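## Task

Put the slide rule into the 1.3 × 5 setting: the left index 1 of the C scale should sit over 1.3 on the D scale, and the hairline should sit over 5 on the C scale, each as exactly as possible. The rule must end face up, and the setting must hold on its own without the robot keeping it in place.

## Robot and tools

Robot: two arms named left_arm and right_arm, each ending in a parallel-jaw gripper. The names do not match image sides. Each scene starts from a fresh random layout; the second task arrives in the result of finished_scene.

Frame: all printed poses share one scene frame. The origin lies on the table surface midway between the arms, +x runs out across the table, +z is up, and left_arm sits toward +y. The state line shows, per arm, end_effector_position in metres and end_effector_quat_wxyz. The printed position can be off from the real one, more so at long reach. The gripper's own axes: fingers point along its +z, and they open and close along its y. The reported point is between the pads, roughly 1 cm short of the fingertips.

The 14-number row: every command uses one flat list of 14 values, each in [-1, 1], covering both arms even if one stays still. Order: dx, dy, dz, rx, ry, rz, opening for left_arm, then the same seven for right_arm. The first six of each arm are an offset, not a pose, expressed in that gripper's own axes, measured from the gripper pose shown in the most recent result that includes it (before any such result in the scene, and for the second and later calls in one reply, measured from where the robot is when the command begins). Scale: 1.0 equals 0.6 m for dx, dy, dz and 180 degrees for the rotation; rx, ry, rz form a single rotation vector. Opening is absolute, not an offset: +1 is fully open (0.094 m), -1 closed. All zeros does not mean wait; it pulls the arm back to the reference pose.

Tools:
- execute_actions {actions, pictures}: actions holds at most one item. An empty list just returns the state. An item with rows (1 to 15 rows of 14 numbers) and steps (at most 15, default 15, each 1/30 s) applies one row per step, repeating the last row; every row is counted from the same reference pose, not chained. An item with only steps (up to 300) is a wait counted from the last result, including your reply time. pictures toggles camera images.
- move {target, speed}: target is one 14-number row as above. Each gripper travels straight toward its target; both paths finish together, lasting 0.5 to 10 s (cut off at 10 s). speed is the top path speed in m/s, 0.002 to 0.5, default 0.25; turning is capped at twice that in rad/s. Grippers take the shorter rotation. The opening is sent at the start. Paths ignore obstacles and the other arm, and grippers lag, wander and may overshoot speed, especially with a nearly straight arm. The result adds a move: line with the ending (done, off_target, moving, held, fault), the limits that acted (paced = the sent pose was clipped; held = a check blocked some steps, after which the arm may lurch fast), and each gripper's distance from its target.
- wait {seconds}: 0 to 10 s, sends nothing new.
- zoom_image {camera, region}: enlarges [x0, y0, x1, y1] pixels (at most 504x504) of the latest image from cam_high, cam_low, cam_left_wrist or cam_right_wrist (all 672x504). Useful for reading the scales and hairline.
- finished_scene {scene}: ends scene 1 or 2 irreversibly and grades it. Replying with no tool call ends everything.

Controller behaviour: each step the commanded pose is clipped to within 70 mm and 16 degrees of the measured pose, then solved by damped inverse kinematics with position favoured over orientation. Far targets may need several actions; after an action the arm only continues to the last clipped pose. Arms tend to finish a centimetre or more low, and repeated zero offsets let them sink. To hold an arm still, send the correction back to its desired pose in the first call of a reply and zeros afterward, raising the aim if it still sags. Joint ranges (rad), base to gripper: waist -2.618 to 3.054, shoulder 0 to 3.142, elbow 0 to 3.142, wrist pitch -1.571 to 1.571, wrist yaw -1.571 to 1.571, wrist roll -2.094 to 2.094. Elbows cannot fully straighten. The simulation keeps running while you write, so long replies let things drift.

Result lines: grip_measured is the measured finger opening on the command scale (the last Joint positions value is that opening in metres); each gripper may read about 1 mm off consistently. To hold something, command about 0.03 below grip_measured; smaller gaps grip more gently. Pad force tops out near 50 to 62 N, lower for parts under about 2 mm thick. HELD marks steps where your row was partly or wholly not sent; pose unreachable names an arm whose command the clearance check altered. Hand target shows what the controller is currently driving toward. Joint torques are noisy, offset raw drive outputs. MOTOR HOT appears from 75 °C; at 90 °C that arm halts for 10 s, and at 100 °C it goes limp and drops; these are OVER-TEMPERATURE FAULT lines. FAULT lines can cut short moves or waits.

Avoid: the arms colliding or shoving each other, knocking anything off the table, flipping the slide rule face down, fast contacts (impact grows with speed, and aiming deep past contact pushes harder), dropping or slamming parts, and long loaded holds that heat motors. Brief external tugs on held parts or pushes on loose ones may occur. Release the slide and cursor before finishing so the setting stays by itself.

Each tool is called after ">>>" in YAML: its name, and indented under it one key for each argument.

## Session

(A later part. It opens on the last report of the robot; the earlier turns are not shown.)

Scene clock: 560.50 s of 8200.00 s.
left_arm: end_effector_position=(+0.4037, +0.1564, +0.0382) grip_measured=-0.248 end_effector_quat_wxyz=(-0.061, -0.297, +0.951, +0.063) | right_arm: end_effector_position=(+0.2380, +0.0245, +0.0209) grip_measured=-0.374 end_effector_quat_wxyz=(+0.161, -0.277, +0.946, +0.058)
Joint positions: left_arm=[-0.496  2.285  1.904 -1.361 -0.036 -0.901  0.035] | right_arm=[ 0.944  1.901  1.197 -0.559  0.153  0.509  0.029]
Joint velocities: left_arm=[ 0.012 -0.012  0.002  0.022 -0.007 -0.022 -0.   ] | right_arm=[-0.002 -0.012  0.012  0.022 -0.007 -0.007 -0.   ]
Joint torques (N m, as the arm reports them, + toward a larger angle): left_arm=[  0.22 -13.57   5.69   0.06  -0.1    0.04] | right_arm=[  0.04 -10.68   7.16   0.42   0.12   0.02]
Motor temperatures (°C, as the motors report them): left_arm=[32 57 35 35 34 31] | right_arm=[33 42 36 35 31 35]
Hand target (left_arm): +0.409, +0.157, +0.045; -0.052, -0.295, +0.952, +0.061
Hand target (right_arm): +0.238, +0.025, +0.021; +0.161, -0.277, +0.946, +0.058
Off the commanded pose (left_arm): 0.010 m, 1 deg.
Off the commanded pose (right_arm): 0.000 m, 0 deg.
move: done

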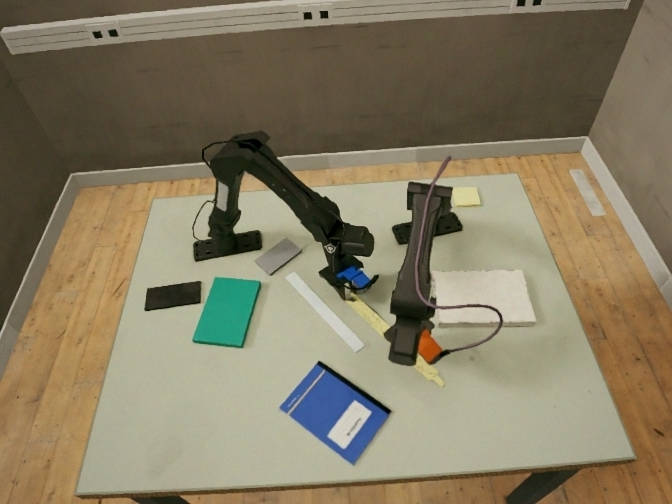

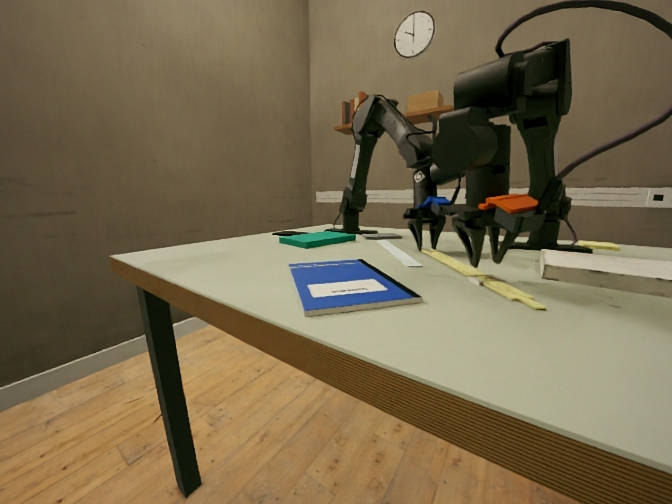

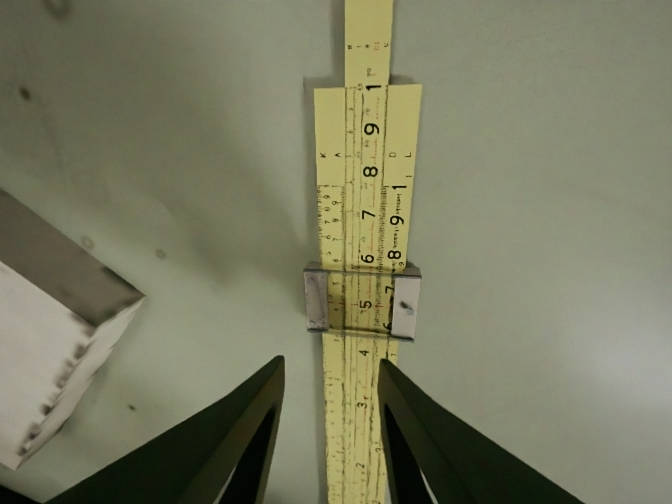

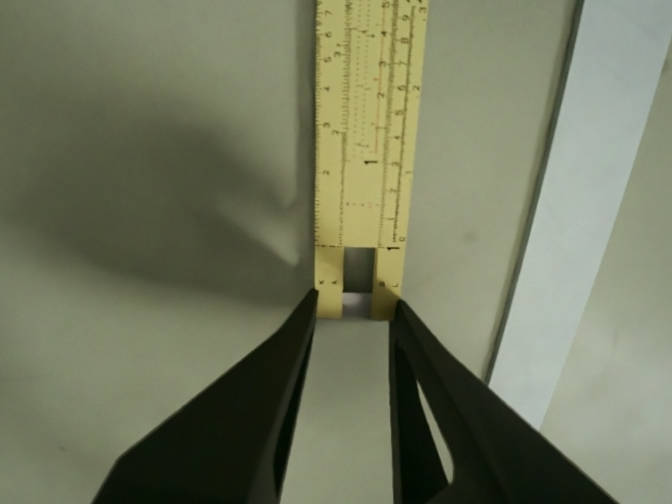

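>>> move:
  target: [0.115,0,-0.022,0,0,0,-0.25,0,0,0,0,0,0,-0.41]
  speed: 0.1

>>> zoom_image:
  camera: "cam_left_wrist"
  region: [335,90,425,190]

Scene clock: 564.20 s of 8200.00 s.
left_arm: end_effector_position=(+0.3489, +0.1173, +0.0471) grip_measured=-0.248 end_effector_quat_wxyz=(-0.073, -0.293, +0.951, +0.073) | right_arm: end_effector_position=(+0.2380, +0.0245, +0.0209) grip_measured=-0.374 end_effector_quat_wxyz=(+0.161, -0.277, +0.946, +0.058)
Joint positions: left_arm=[-0.632  2.155  1.721 -1.343 -0.012 -1.027  0.035] | right_arm=[ 0.944  1.901  1.197 -0.559  0.153  0.509  0.029]
Joint velocities: left_arm=[-0.002 -0.012  0.002  0.022 -0.037 -0.022 -0.001] | right_arm=[-0.007 -0.007  0.002 -0.007  0.051 -0.051 -0.001]
Joint torques (N m, as the arm reports them, + toward a larger angle): left_arm=[ -0.3  -14.9    3.21   0.23   0.03  -0.09] | right_arm=[  0.09 -10.63   7.02   0.46   0.07   0.02]
Motor temperatures (°C, as the motors report them): left_arm=[32 57 36 35 34 31] | right_arm=[33 42 36 35 31 35]
Hand target (left_arm): +0.350, +0.115, +0.057; -0.060, -0.297, +0.951, +0.062
Hand target (right_arm): +0.238, +0.025, +0.021; +0.161, -0.277, +0.946, +0.058
Off the commanded pose (left_arm): 0.010 m, 2 deg.
Off the commanded pose (right_arm): 0.000 m, 0 deg.
move: done

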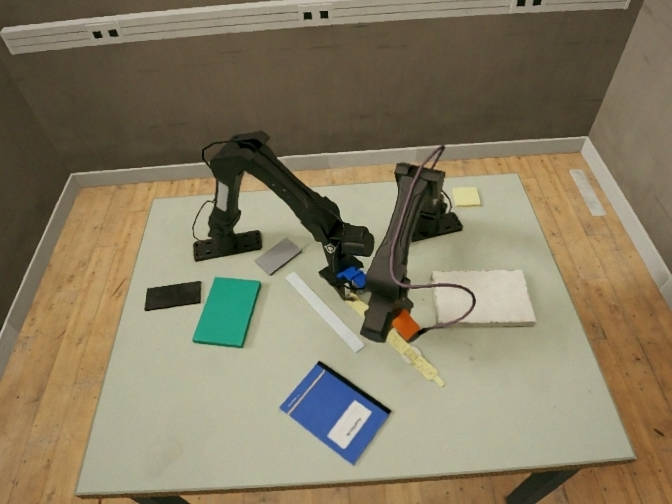

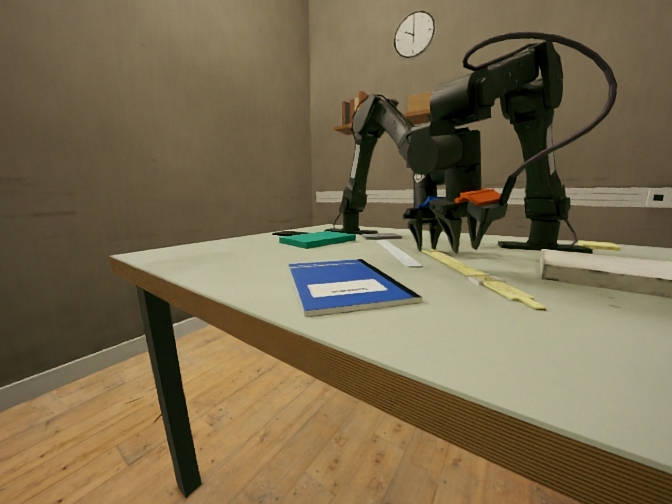

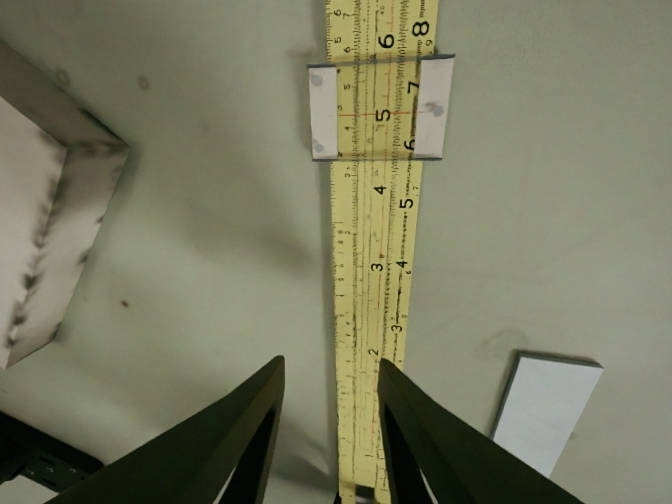

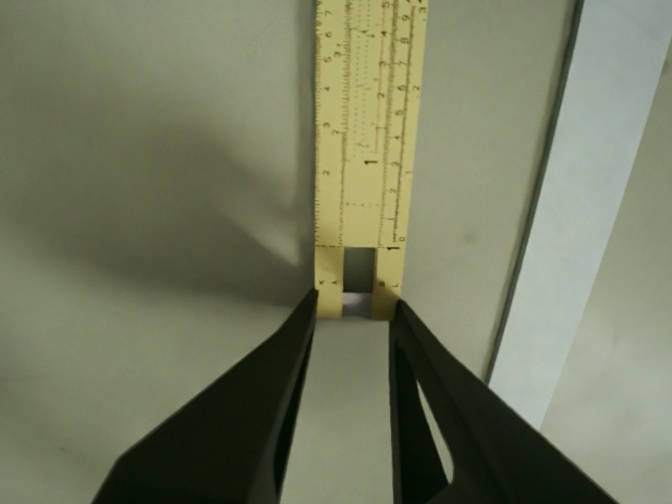

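Region (335, 90, 425, 190) of cam_left_wrist's 672x504 image, scaled by 5.040, with more detail than that image has; it fills the left 454 columns of this view, and the rest is white.

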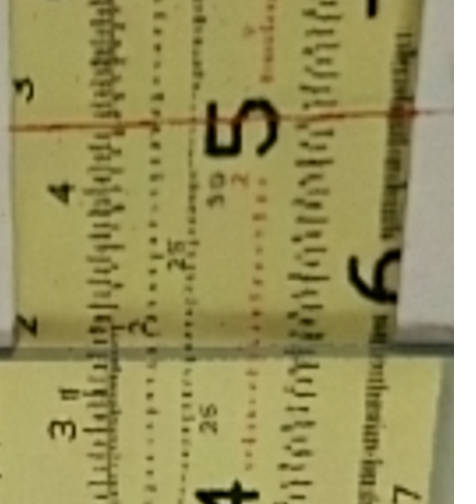

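>>> move:
  target: [-0.348,0,-0.02,0.045,-0.025,0,-0.8,0,0,0,0,0,0,-0.41]
  speed: 0.25

>>> move:
  target: [0,0,-0.015,0,0,0.5,-0.8,0,0,0,0,0,0,-0.41]
  speed: 0.4

Scene clock: 582.60 s of 8200.00 s.
left_arm: end_effector_position=(+0.5145, +0.2408, +0.0257) grip_measured=-0.798 end_effector_quat_wxyz=(-0.018, -0.301, +0.953, +0.021) | right_arm: end_effector_position=(+0.2380, +0.0245, +0.0209) grip_measured=-0.374 end_effector_quat_wxyz=(+0.161, -0.277, +0.946, +0.058)
Joint positions: left_arm=[-0.263  2.723  2.674 -1.57  -0.026 -0.671  0.009] | right_arm=[ 0.944  1.901  1.197 -0.559  0.153  0.509  0.029]
Joint velocities: left_arm=[-0.002  0.017 -0.012  0.007 -0.007 -0.037  0.   ] | right_arm=[ 0.007 -0.007  0.002 -0.022  0.11   0.007 -0.   ]
Joint torques (N m, as the arm reports them, + toward a larger angle): left_arm=[ -0.48 -16.89   5.67   0.39   0.     0.08] | right_arm=[  0.09 -10.67   7.43   0.41   0.07   0.01]
Motor temperatures (°C, as the motors report them): left_arm=[32 57 35 35 34 31] | right_arm=[33 42 36 35 31 35]
Hand target (left_arm): +0.518, +0.237, +0.038; -0.006, -0.295, +0.955, +0.015
Hand target (right_arm): +0.238, +0.025, +0.021; +0.161, -0.277, +0.946, +0.058
Off the commanded pose (left_arm): 0.016 m, 1 deg.
Off the commanded pose (right_arm): 0.000 m, 0 deg.
joint sent to its limit (left arm) — the command would take joint 4 (wrist pitch) past its lower limit, so that joint was sent only as far as its limit.
After step 90, 13.73 s passed at rest.
move: off_target (left_arm)

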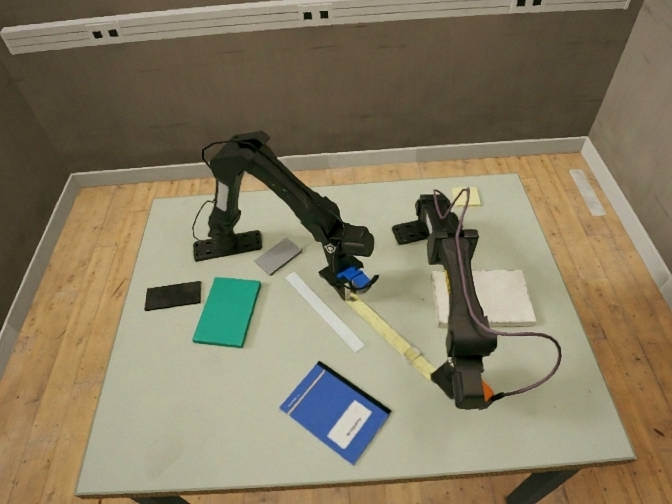

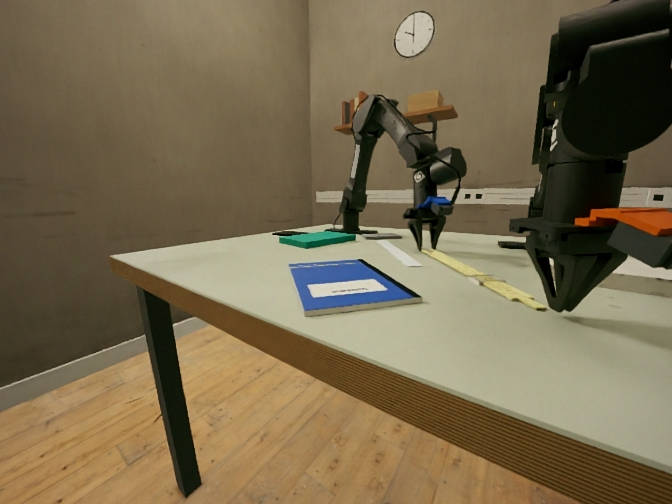

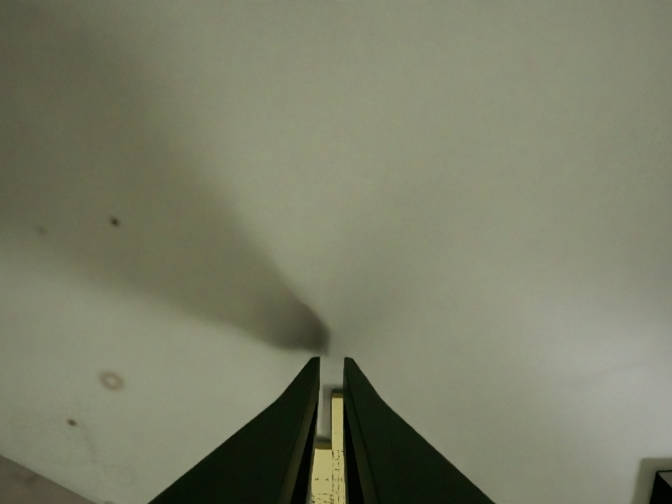

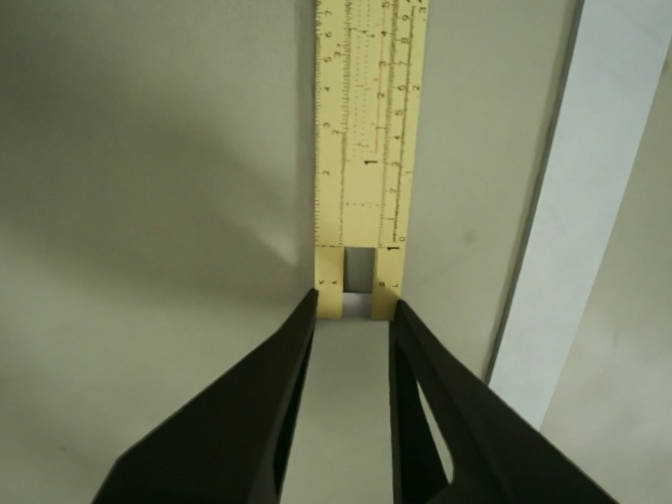

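Scene clock: 585.23 s of 8200.00 s.
left_arm: end_effector_position=(+0.5140, +0.2409, +0.0257) grip_measured=-0.798 end_effector_quat_wxyz=(-0.028, +0.457, +0.889, +0.002) | right_arm: end_effector_position=(+0.2380, +0.0245, +0.0209) grip_measured=-0.374 end_effector_quat_wxyz=(+0.161, -0.277, +0.946, +0.058)
Joint positions: left_arm=[-0.263  2.723  2.674 -1.572 -0.026  0.889  0.009] | right_arm=[ 0.944  1.901  1.197 -0.559  0.153  0.509  0.029]
Joint velocities: left_arm=[ 0.017 -0.012 -0.012 -0.051  0.022 -0.007 -0.001] | right_arm=[-0.002 -0.007  0.007 -0.037  0.037  0.007  0.001]
Joint torques (N m, as the arm reports them, + toward a larger angle): left_arm=[ -0.08 -17.21   4.39   0.38   0.     0.06] | right_arm=[  0.1  -10.76   7.4    0.48   0.08   0.06]
Motor temperatures (°C, as the motors report them): left_arm=[32 58 35 35 34 31] | right_arm=[33 42 36 35 31 35]
Hand target (left_arm): +0.515, +0.241, +0.034; -0.022, +0.461, +0.887, +0.004
Hand target (right_arm): +0.238, +0.025, +0.021; +0.161, -0.277, +0.946, +0.058
Off the commanded pose (left_arm): 0.009 m, 1 deg.
Off the commanded pose (right_arm): 0.000 m, 0 deg.
joint sent to its limit (left arm) — the command would take joint 4 (wrist pitch) past its lower limit, so that joint was sent only as far as its limit.
move: done

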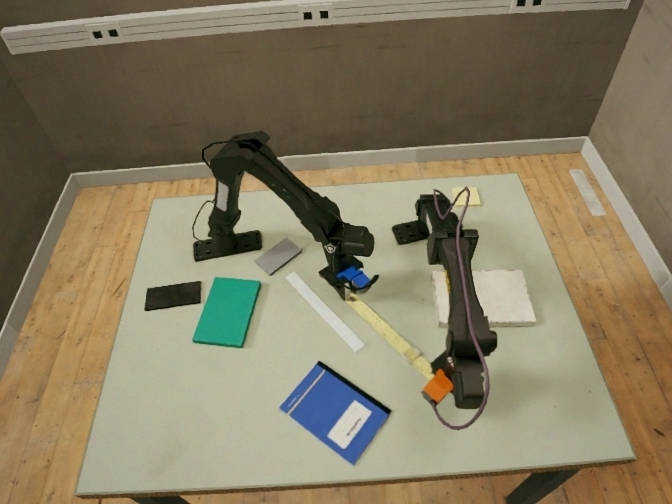

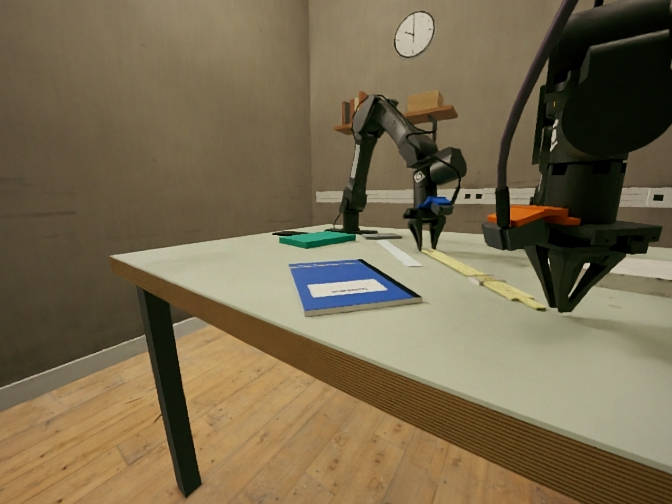

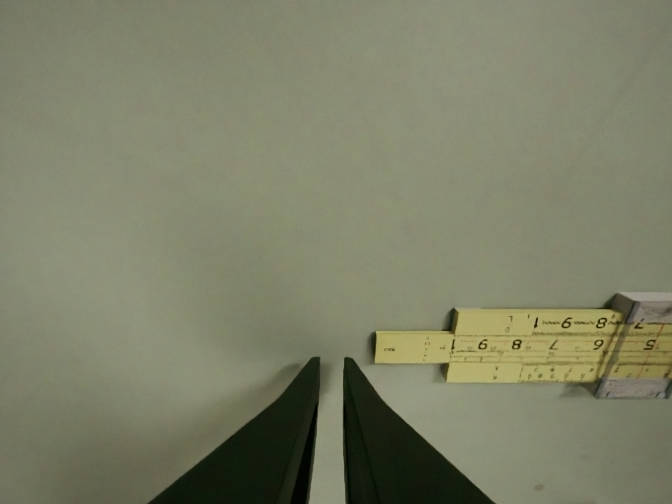

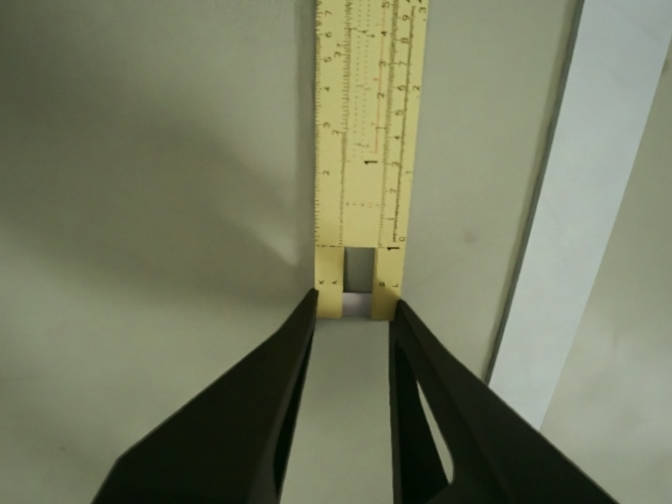

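>>> move:
  target: [0,0,0.008,0,0,0,-0.7,0,0,0,0,0,0,-0.41]
  speed: 0.03

>>> zoom_image:
  camera: "cam_right_wrist"
  region: [340,130,420,200]

Scene clock: 592.67 s of 8200.00 s.
left_arm: end_effector_position=(+0.5118, +0.2410, +0.0183) grip_measured=-0.702 end_effector_quat_wxyz=(-0.035, +0.458, +0.888, -0.001) | right_arm: end_effector_position=(+0.2380, +0.0245, +0.0209) grip_measured=-0.374 end_effector_quat_wxyz=(+0.161, -0.277, +0.946, +0.058)
Joint positions: left_arm=[-0.263  2.723  2.643 -1.556 -0.026  0.892  0.014] | right_arm=[ 0.944  1.901  1.197 -0.559  0.153  0.509  0.029]
Joint velocities: left_arm=[ 0.007  0.012  0.012 -0.037 -0.066  0.022  0.   ] | right_arm=[ 0.007  0.007 -0.027 -0.022 -0.022 -0.037  0.   ]
Joint torques (N m, as the arm reports them, + toward a larger angle): left_arm=[  0.08 -16.99   2.92   0.57   0.    -0.03] | right_arm=[  0.26 -10.69   7.39   0.41   0.1    0.03]
Motor temperatures (°C, as the motors report them): left_arm=[32 59 36 35 34 31] | right_arm=[33 42 36 35 31 35]
Hand target (left_arm): +0.514, +0.241, +0.021; -0.029, +0.457, +0.889, +0.002
Hand target (right_arm): +0.238, +0.025, +0.021; +0.161, -0.277, +0.946, +0.058
Off the commanded pose (left_arm): 0.003 m, 1 deg.
Off the commanded pose (right_arm): 0.000 m, 0 deg.
After step 90, 3.73 s passed at rest.
move: done

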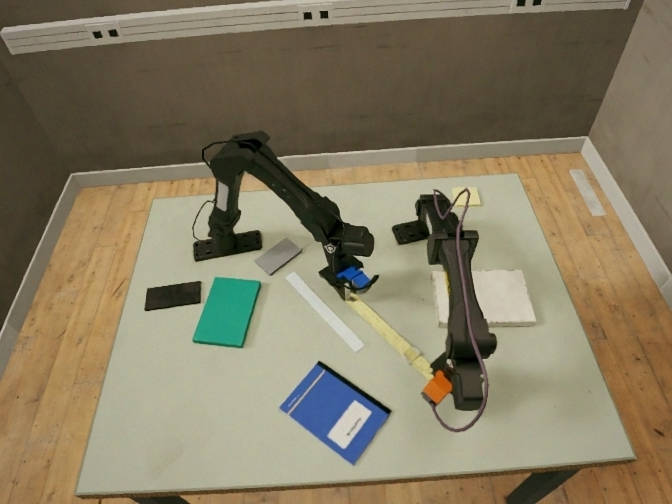

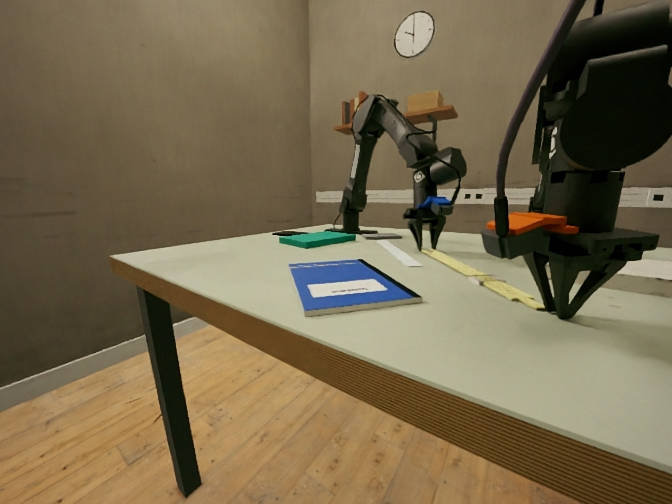

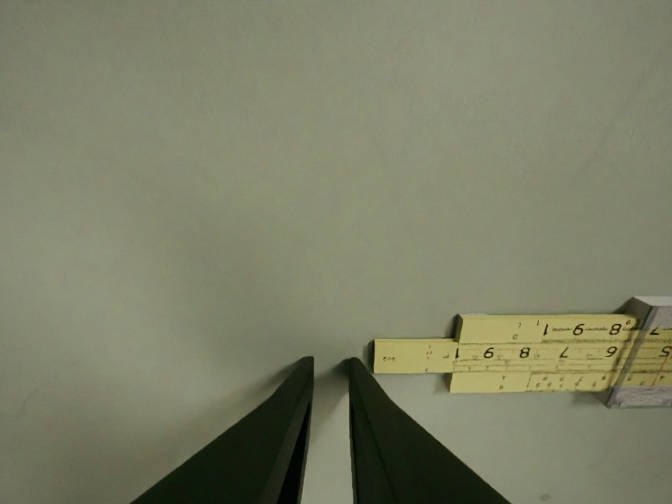

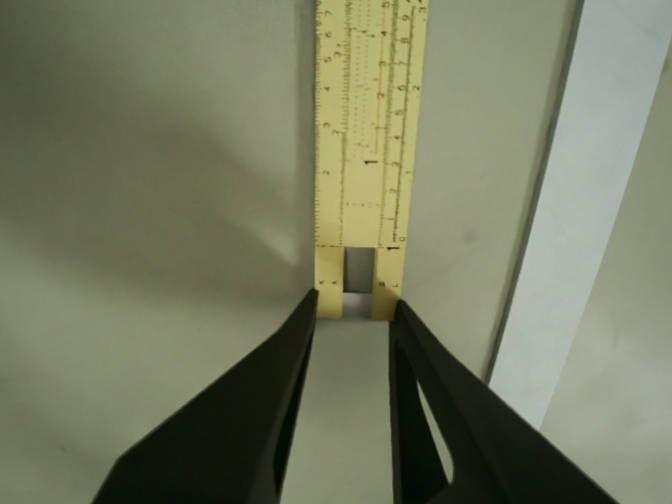

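Region (340, 130, 420, 200) of cam_right_wrist's 672x504 image, scaled by 6.300, with more detail than that image has; it fills the top 441 rows of this view, and the rest is white.

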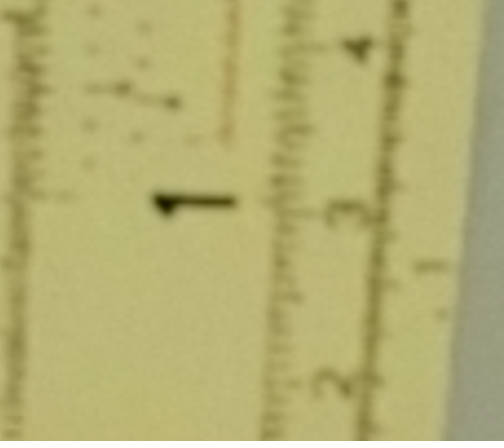

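>>> execute_actions:
  actions:
    - {"rows":[[0,0,0.004,0,0,0,-0.6,0,0,0,0,0,0,-0.40]],"steps":15}

>>> execute_actions:
  actions:
    - {"rows":[[0,0,0,0,0,0,-0.54,0,0,0,0,0,0,-0.40]],"steps":15}

>>> zoom_image:
  camera: "cam_left_wrist"
  region: [300,310,480,420]

>>> zoom_image:
  camera: "cam_right_wrist"
  region: [340,130,420,200]

Scene clock: 597.43 s of 8200.00 s.
left_arm: end_effector_position=(+0.5118, +0.2410, +0.0183) grip_measured=-0.602 end_effector_quat_wxyz=(-0.035, +0.458, +0.888, -0.001) | right_arm: end_effector_position=(+0.2380, +0.0245, +0.0209) grip_measured=-0.374 end_effector_quat_wxyz=(+0.161, -0.277, +0.946, +0.058)
Joint positions: left_arm=[-0.263  2.723  2.643 -1.556 -0.026  0.892  0.019] | right_arm=[ 0.944  1.901  1.197 -0.559  0.153  0.509  0.029]
Joint velocities: left_arm=[ 0.007 -0.022 -0.022 -0.037  0.066  0.007 -0.   ] | right_arm=[ 0.007 -0.002 -0.007  0.007  0.022  0.037  0.   ]
Joint torques (N m, as the arm reports them, + toward a larger angle): left_arm=[  0.11 -16.3    2.51   0.55   0.02   0.  ] | right_arm=[  0.24 -10.77   7.1    0.49   0.11  -0.03]
Motor temperatures (°C, as the motors report them): left_arm=[32 59 35 35 34 31] | right_arm=[33 42 36 35 31 35]
Hand target (left_arm): +0.512, +0.241, +0.016; -0.035, +0.458, +0.888, -0.001
Hand target (right_arm): +0.238, +0.025, +0.021; +0.161, -0.277, +0.946, +0.058
Off the commanded pose (left_arm): 0.002 m, 0 deg.
Off the commanded pose (right_arm): 0.000 m, 0 deg.
Steps of this call (steps 1 to 90: nothing new was sent; then 1.27 s passed at rest; steps 91 to 105: all 15 steps of this action). Readings (end_effector_position):
91: left_arm (+0.5118, +0.2410, +0.0183) | right_arm (+0.2380, +0.0245, +0.0209)
92: left_arm (+0.5118, +0.2410, +0.0183) | right_arm (+0.2380, +0.0245, +0.0209)
94: left_arm (+0.5118, +0.2410, +0.0183) | right_arm (+0.2380, +0.0245, +0.0209)
98: left_arm (+0.5118, +0.2410, +0.0183) | right_arm (+0.2380, +0.0245, +0.0209)
105: the state above

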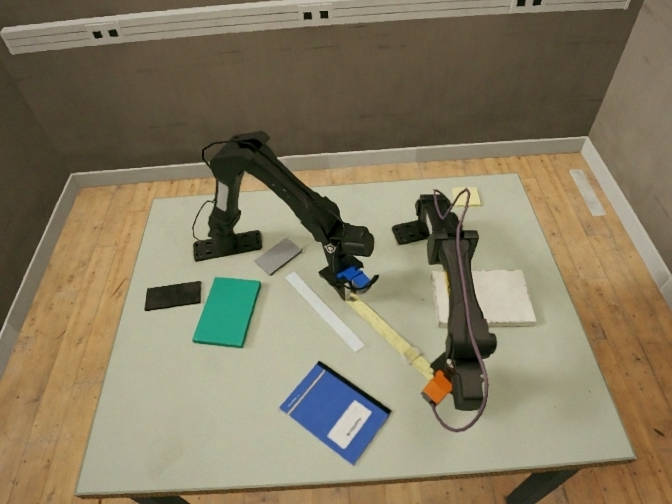

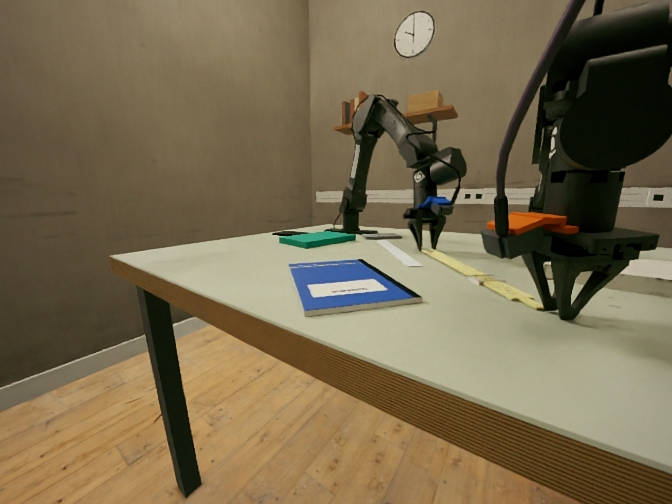

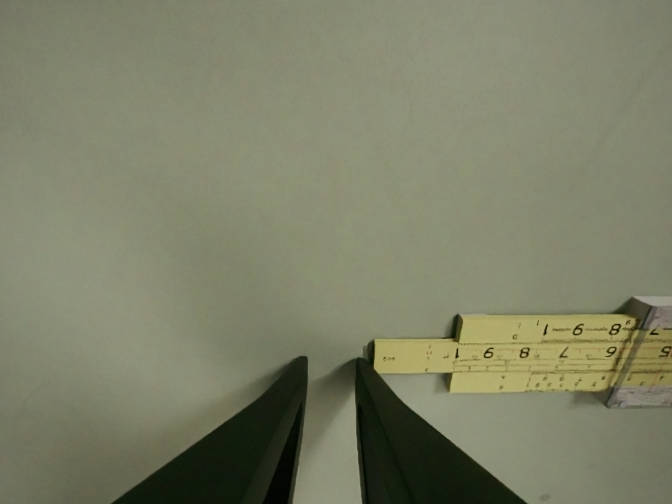

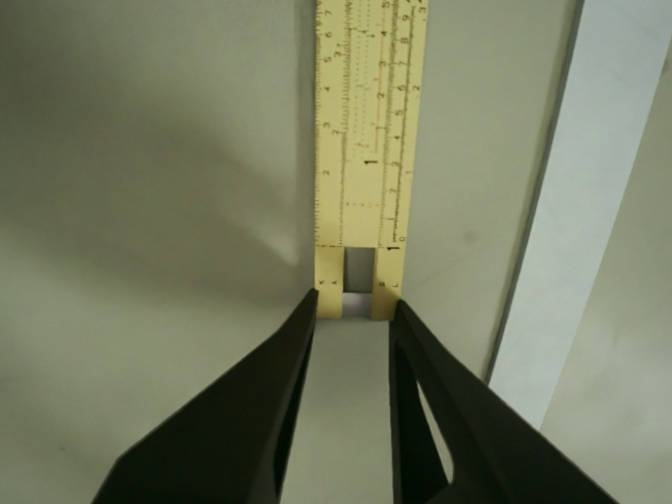

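Scene clock: 597.93 s of 8200.00 s.
left_arm: end_effector_position=(+0.5116, +0.2410, +0.0183) grip_measured=-0.542 end_effector_quat_wxyz=(-0.035, +0.458, +0.888, -0.001) | right_arm: end_effector_position=(+0.2380, +0.0245, +0.0209) grip_measured=-0.374 end_effector_quat_wxyz=(+0.161, -0.277, +0.946, +0.058)
Joint positions: left_arm=[-0.263  2.723  2.643 -1.557 -0.026  0.892  0.022] | right_arm=[ 0.944  1.901  1.197 -0.559  0.153  0.509  0.029]
Joint velocities: left_arm=[ 0.002 -0.002  0.007 -0.051 -0.022 -0.022 -0.   ] | right_arm=[ 0.007  0.002  0.027  0.007  0.095 -0.066  0.   ]
Joint torques (N m, as the arm reports them, + toward a larger angle): left_arm=[ -0.01 -15.88   3.85   0.41   0.    -0.03] | right_arm=[  0.04 -10.43   7.18   0.43   0.09  -0.03]
Motor temperatures (°C, as the motors report them): left_arm=[32 59 35 35 34 31] | right_arm=[33 42 36 35 31 35]
Hand target (left_arm): +0.512, +0.241, +0.018; -0.035, +0.458, +0.888, -0.001
Hand target (right_arm): +0.238, +0.025, +0.021; +0.161, -0.277, +0.946, +0.058
Off the commanded pose (left_arm): 0.000 m, 0 deg.
Off the commanded pose (right_arm): 0.000 m, 0 deg.
Steps of this call (steps 1 to 15: all 15 steps of this action). Readings (end_effector_position):
1: left_arm (+0.5118, +0.2410, +0.0183) | right_arm (+0.2380, +0.0245, +0.0209)
2: left_arm (+0.5117, +0.2410, +0.0183) | right_arm (+0.2380, +0.0245, +0.0209)
4: left_arm (+0.5116, +0.2410, +0.0183) | right_arm (+0.2380, +0.0245, +0.0209)
8: left_arm (+0.5116, +0.2410, +0.0183) | right_arm (+0.2380, +0.0245, +0.0209)
15: the state above

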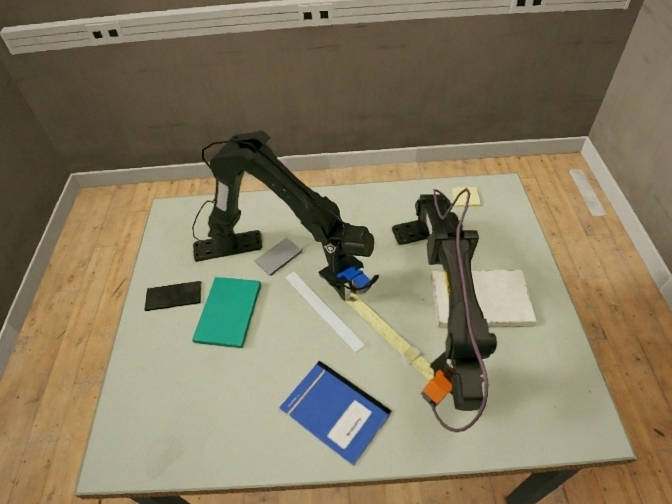

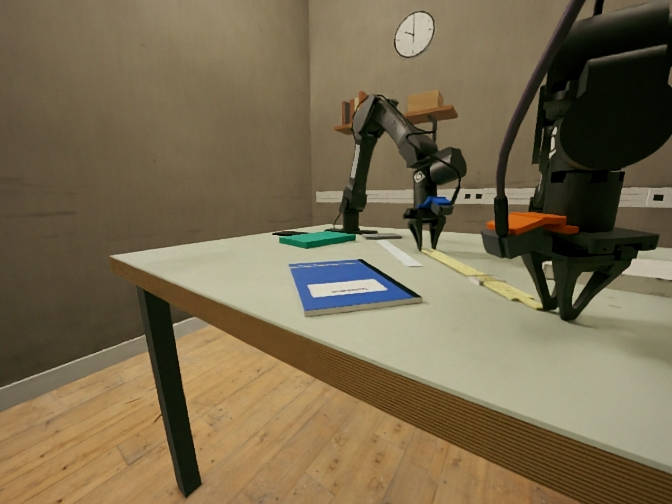

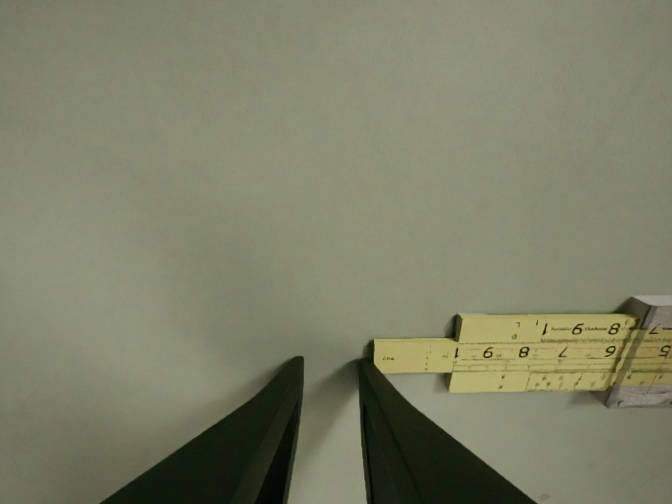

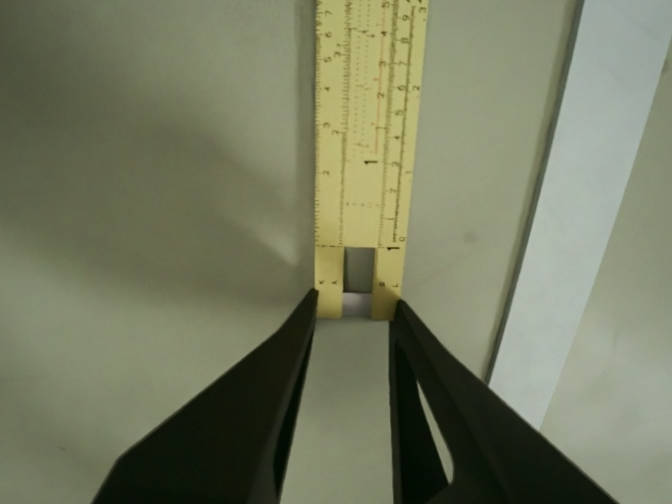

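Region (300, 310, 480, 420) of cam_left_wrist's 672x504 image, scaled by 2.800, with more detail than that image has.

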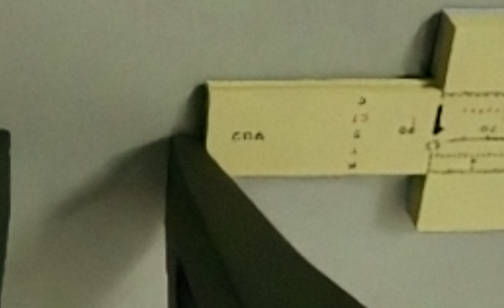

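Region (340, 130, 420, 200) of cam_right_wrist's 672x504 image, scaled by 6.300, with more detail than that image has; it fills the top 441 rows of this view, and the rest is white.

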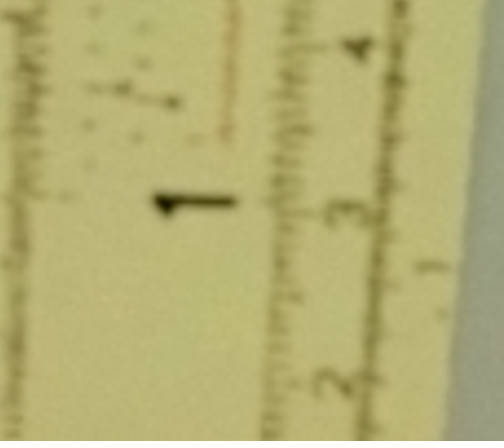

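>>> execute_actions:
  actions:
    - {"rows":[[0,0,0,0,0,0,-0.52,0,0,0,0,0,0,-0.40]],"steps":12}

>>> zoom_image:
  camera: "cam_right_wrist"
  region: [340,130,420,200]

>>> execute_actions:
  actions:
    - {"rows":[[0,0,0,0,0,0,-0.50,0,0,0,0,0,0,-0.40]],"steps":12}

>>> zoom_image:
  camera: "cam_right_wrist"
  region: [340,130,420,200]

Scene clock: 602.87 s of 8200.00 s.
left_arm: end_effector_position=(+0.5115, +0.2411, +0.0183) grip_measured=-0.522 end_effector_quat_wxyz=(-0.036, +0.458, +0.888, -0.001) | right_arm: end_effector_position=(+0.2380, +0.0245, +0.0209) grip_measured=-0.374 end_effector_quat_wxyz=(+0.161, -0.277, +0.946, +0.058)
Joint positions: left_arm=[-0.263  2.723  2.643 -1.557 -0.026  0.892  0.022] | right_arm=[ 0.944  1.901  1.197 -0.559  0.153  0.509  0.029]
Joint velocities: left_arm=[-0.022  0.002 -0.007  0.007 -0.051 -0.022 -0.   ] | right_arm=[-0.007 -0.007  0.002  0.037 -0.095  0.007 -0.   ]
Joint torques (N m, as the arm reports them, + toward a larger angle): left_arm=[  0.03 -15.96   3.74   0.43   0.     0.  ] | right_arm=[  0.16 -10.4    7.29   0.41   0.09  -0.03]
Motor temperatures (°C, as the motors report them): left_arm=[32 59 35 35 34 31] | right_arm=[33 42 36 35 31 35]
Hand target (left_arm): +0.512, +0.241, +0.018; -0.035, +0.458, +0.888, -0.001
Hand target (right_arm): +0.238, +0.025, +0.021; +0.161, -0.277, +0.946, +0.058
Off the commanded pose (left_arm): 0.000 m, 0 deg.
Off the commanded pose (right_arm): 0.000 m, 0 deg.
Steps of this call (steps 1 to 90: nothing new was sent; then 1.53 s passed at rest; steps 91 to 102: all 12 steps of this action). Readings (end_effector_position):
91: left_arm (+0.5116, +0.2410, +0.0183) | right_arm (+0.2380, +0.0245, +0.0209)
92: left_arm (+0.5115, +0.2411, +0.0183) | right_arm (+0.2380, +0.0245, +0.0209)
94: left_arm (+0.5115, +0.2411, +0.0183) | right_arm (+0.2380, +0.0245, +0.0209)
98: left_arm (+0.5115, +0.2411, +0.0183) | right_arm (+0.2380, +0.0245, +0.0209)
102: the state above

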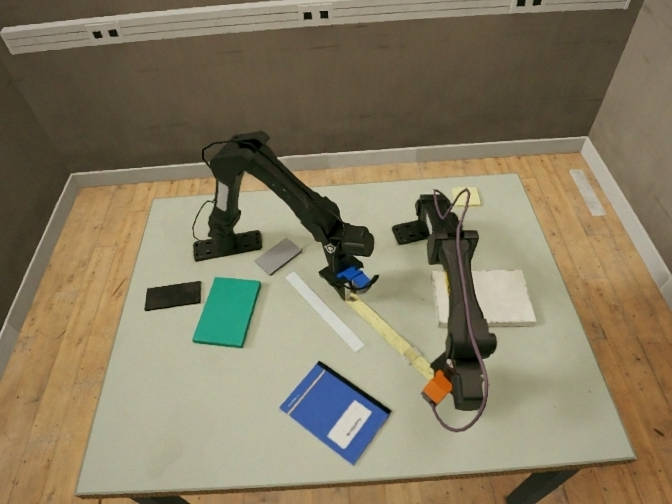

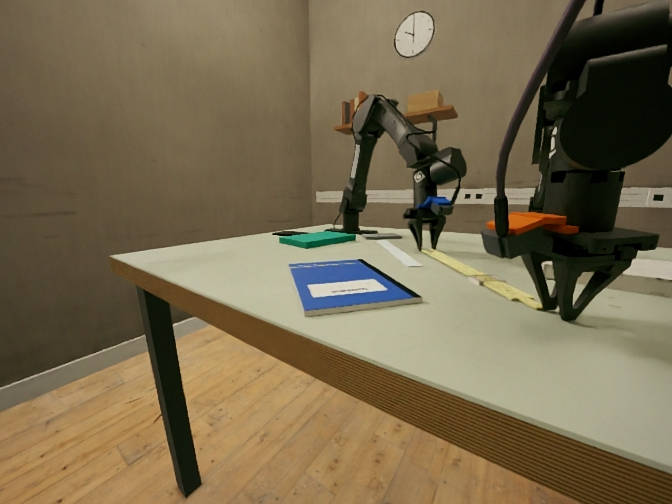

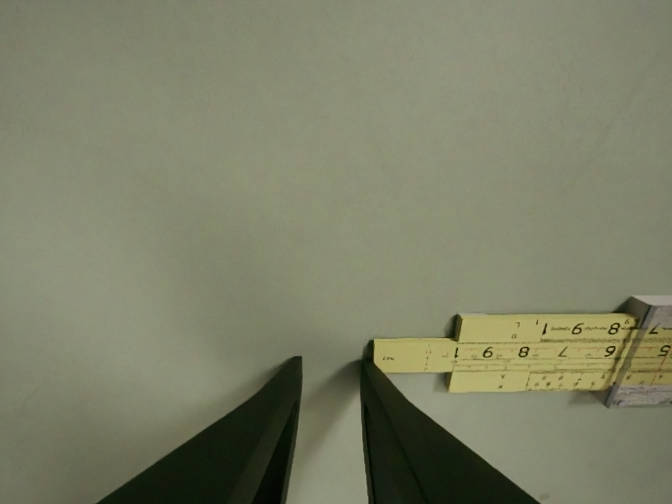

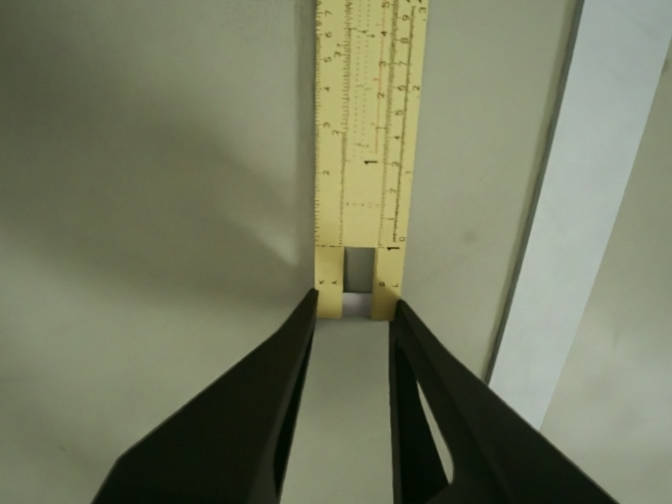

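Region (340, 130, 420, 200) of cam_right_wrist's 672x504 image, scaled by 6.300, with more detail than that image has; it fills the top 441 rows of this view, and the rest is white.

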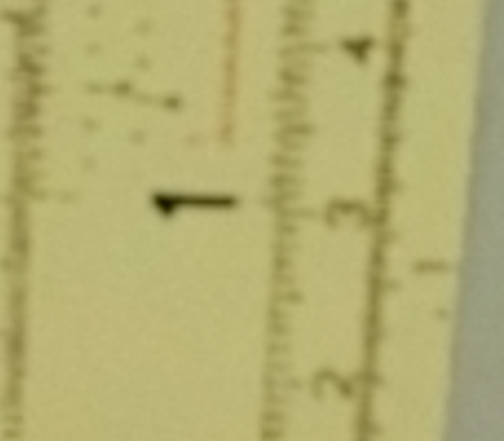

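Scene clock: 603.27 s of 8200.00 s.
left_arm: end_effector_position=(+0.5116, +0.2413, +0.0183) grip_measured=-0.502 end_effector_quat_wxyz=(-0.036, +0.458, +0.888, -0.001) | right_arm: end_effector_position=(+0.2380, +0.0245, +0.0209) grip_measured=-0.374 end_effector_quat_wxyz=(+0.161, -0.277, +0.946, +0.058)
Joint positions: left_arm=[-0.263  2.723  2.643 -1.557 -0.027  0.892  0.023] | right_arm=[ 0.944  1.901  1.197 -0.559  0.153  0.509  0.029]
Joint velocities: left_arm=[ 0.012 -0.007 -0.012  0.037  0.081 -0.051  0.   ] | right_arm=[-0.002 -0.007  0.002  0.007 -0.066  0.095 -0.001]
Joint torques (N m, as the arm reports them, + toward a larger angle): left_arm=[ -0.04 -15.99   3.88   0.44  -0.02  -0.01] | right_arm=[ -0.06 -10.74   7.22   0.53   0.07   0.02]
Motor temperatures (°C, as the motors report them): left_arm=[32 59 35 35 34 31] | right_arm=[33 42 36 35 31 35]
Hand target (left_arm): +0.512, +0.241, +0.018; -0.035, +0.458, +0.888, -0.001
Hand target (right_arm): +0.238, +0.025, +0.021; +0.161, -0.277, +0.946, +0.058
Off the commanded pose (left_arm): 0.000 m, 0 deg.
Off the commanded pose (right_arm): 0.000 m, 0 deg.
Steps of this call (steps 1 to 12: all 12 steps of this action). Readings (end_effector_position):
1: left_arm (+0.5115, +0.2411, +0.0183) | right_arm (+0.2380, +0.0245, +0.0209)
2: left_arm (+0.5116, +0.2411, +0.0183) | right_arm (+0.2380, +0.0245, +0.0209)
4: left_arm (+0.5116, +0.2413, +0.0183) | right_arm (+0.2380, +0.0245, +0.0209)
8: left_arm (+0.5116, +0.2413, +0.0183) | right_arm (+0.2380, +0.0245, +0.0209)
12: the state above

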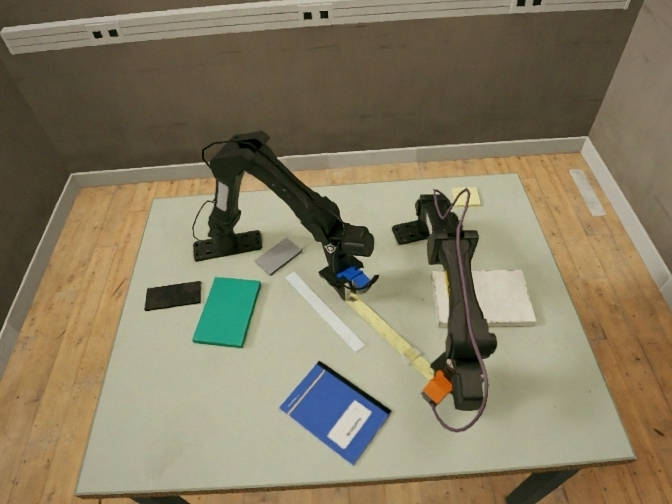

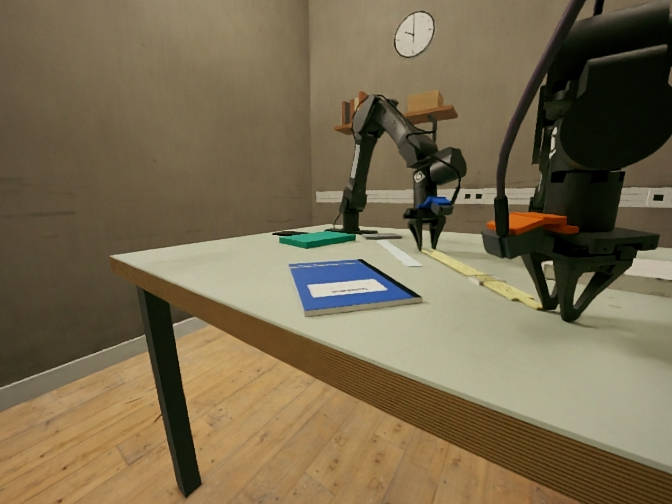

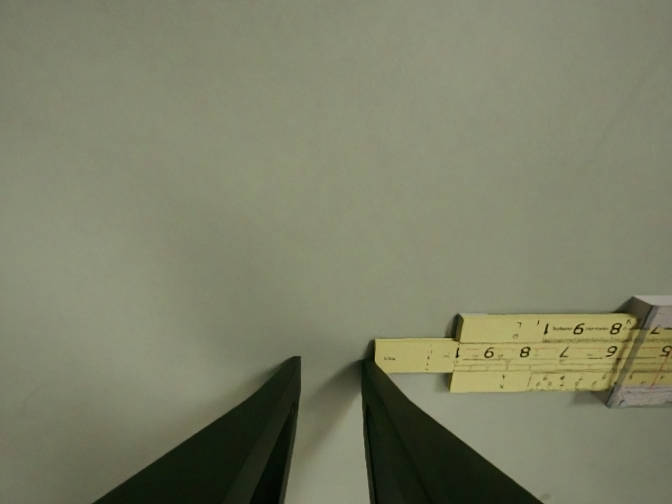

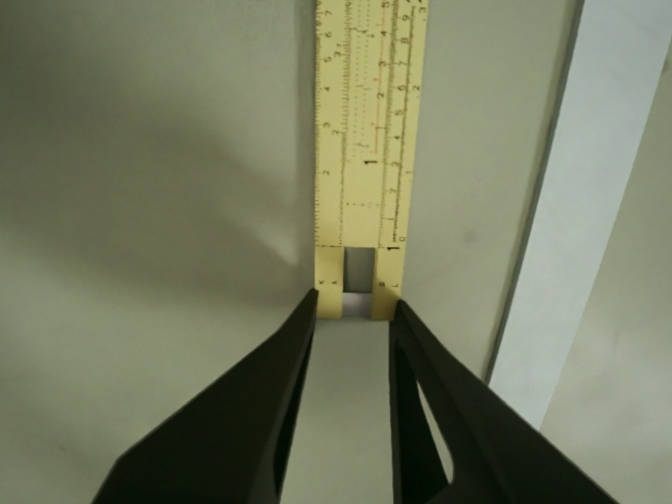

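Region (340, 130, 420, 200) of cam_right_wrist's 672x504 image, scaled by 6.300, with more detail than that image has; it fills the top 441 rows of this view, and the rest is white.

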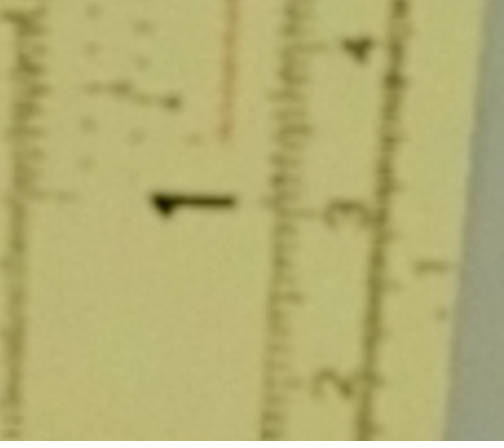

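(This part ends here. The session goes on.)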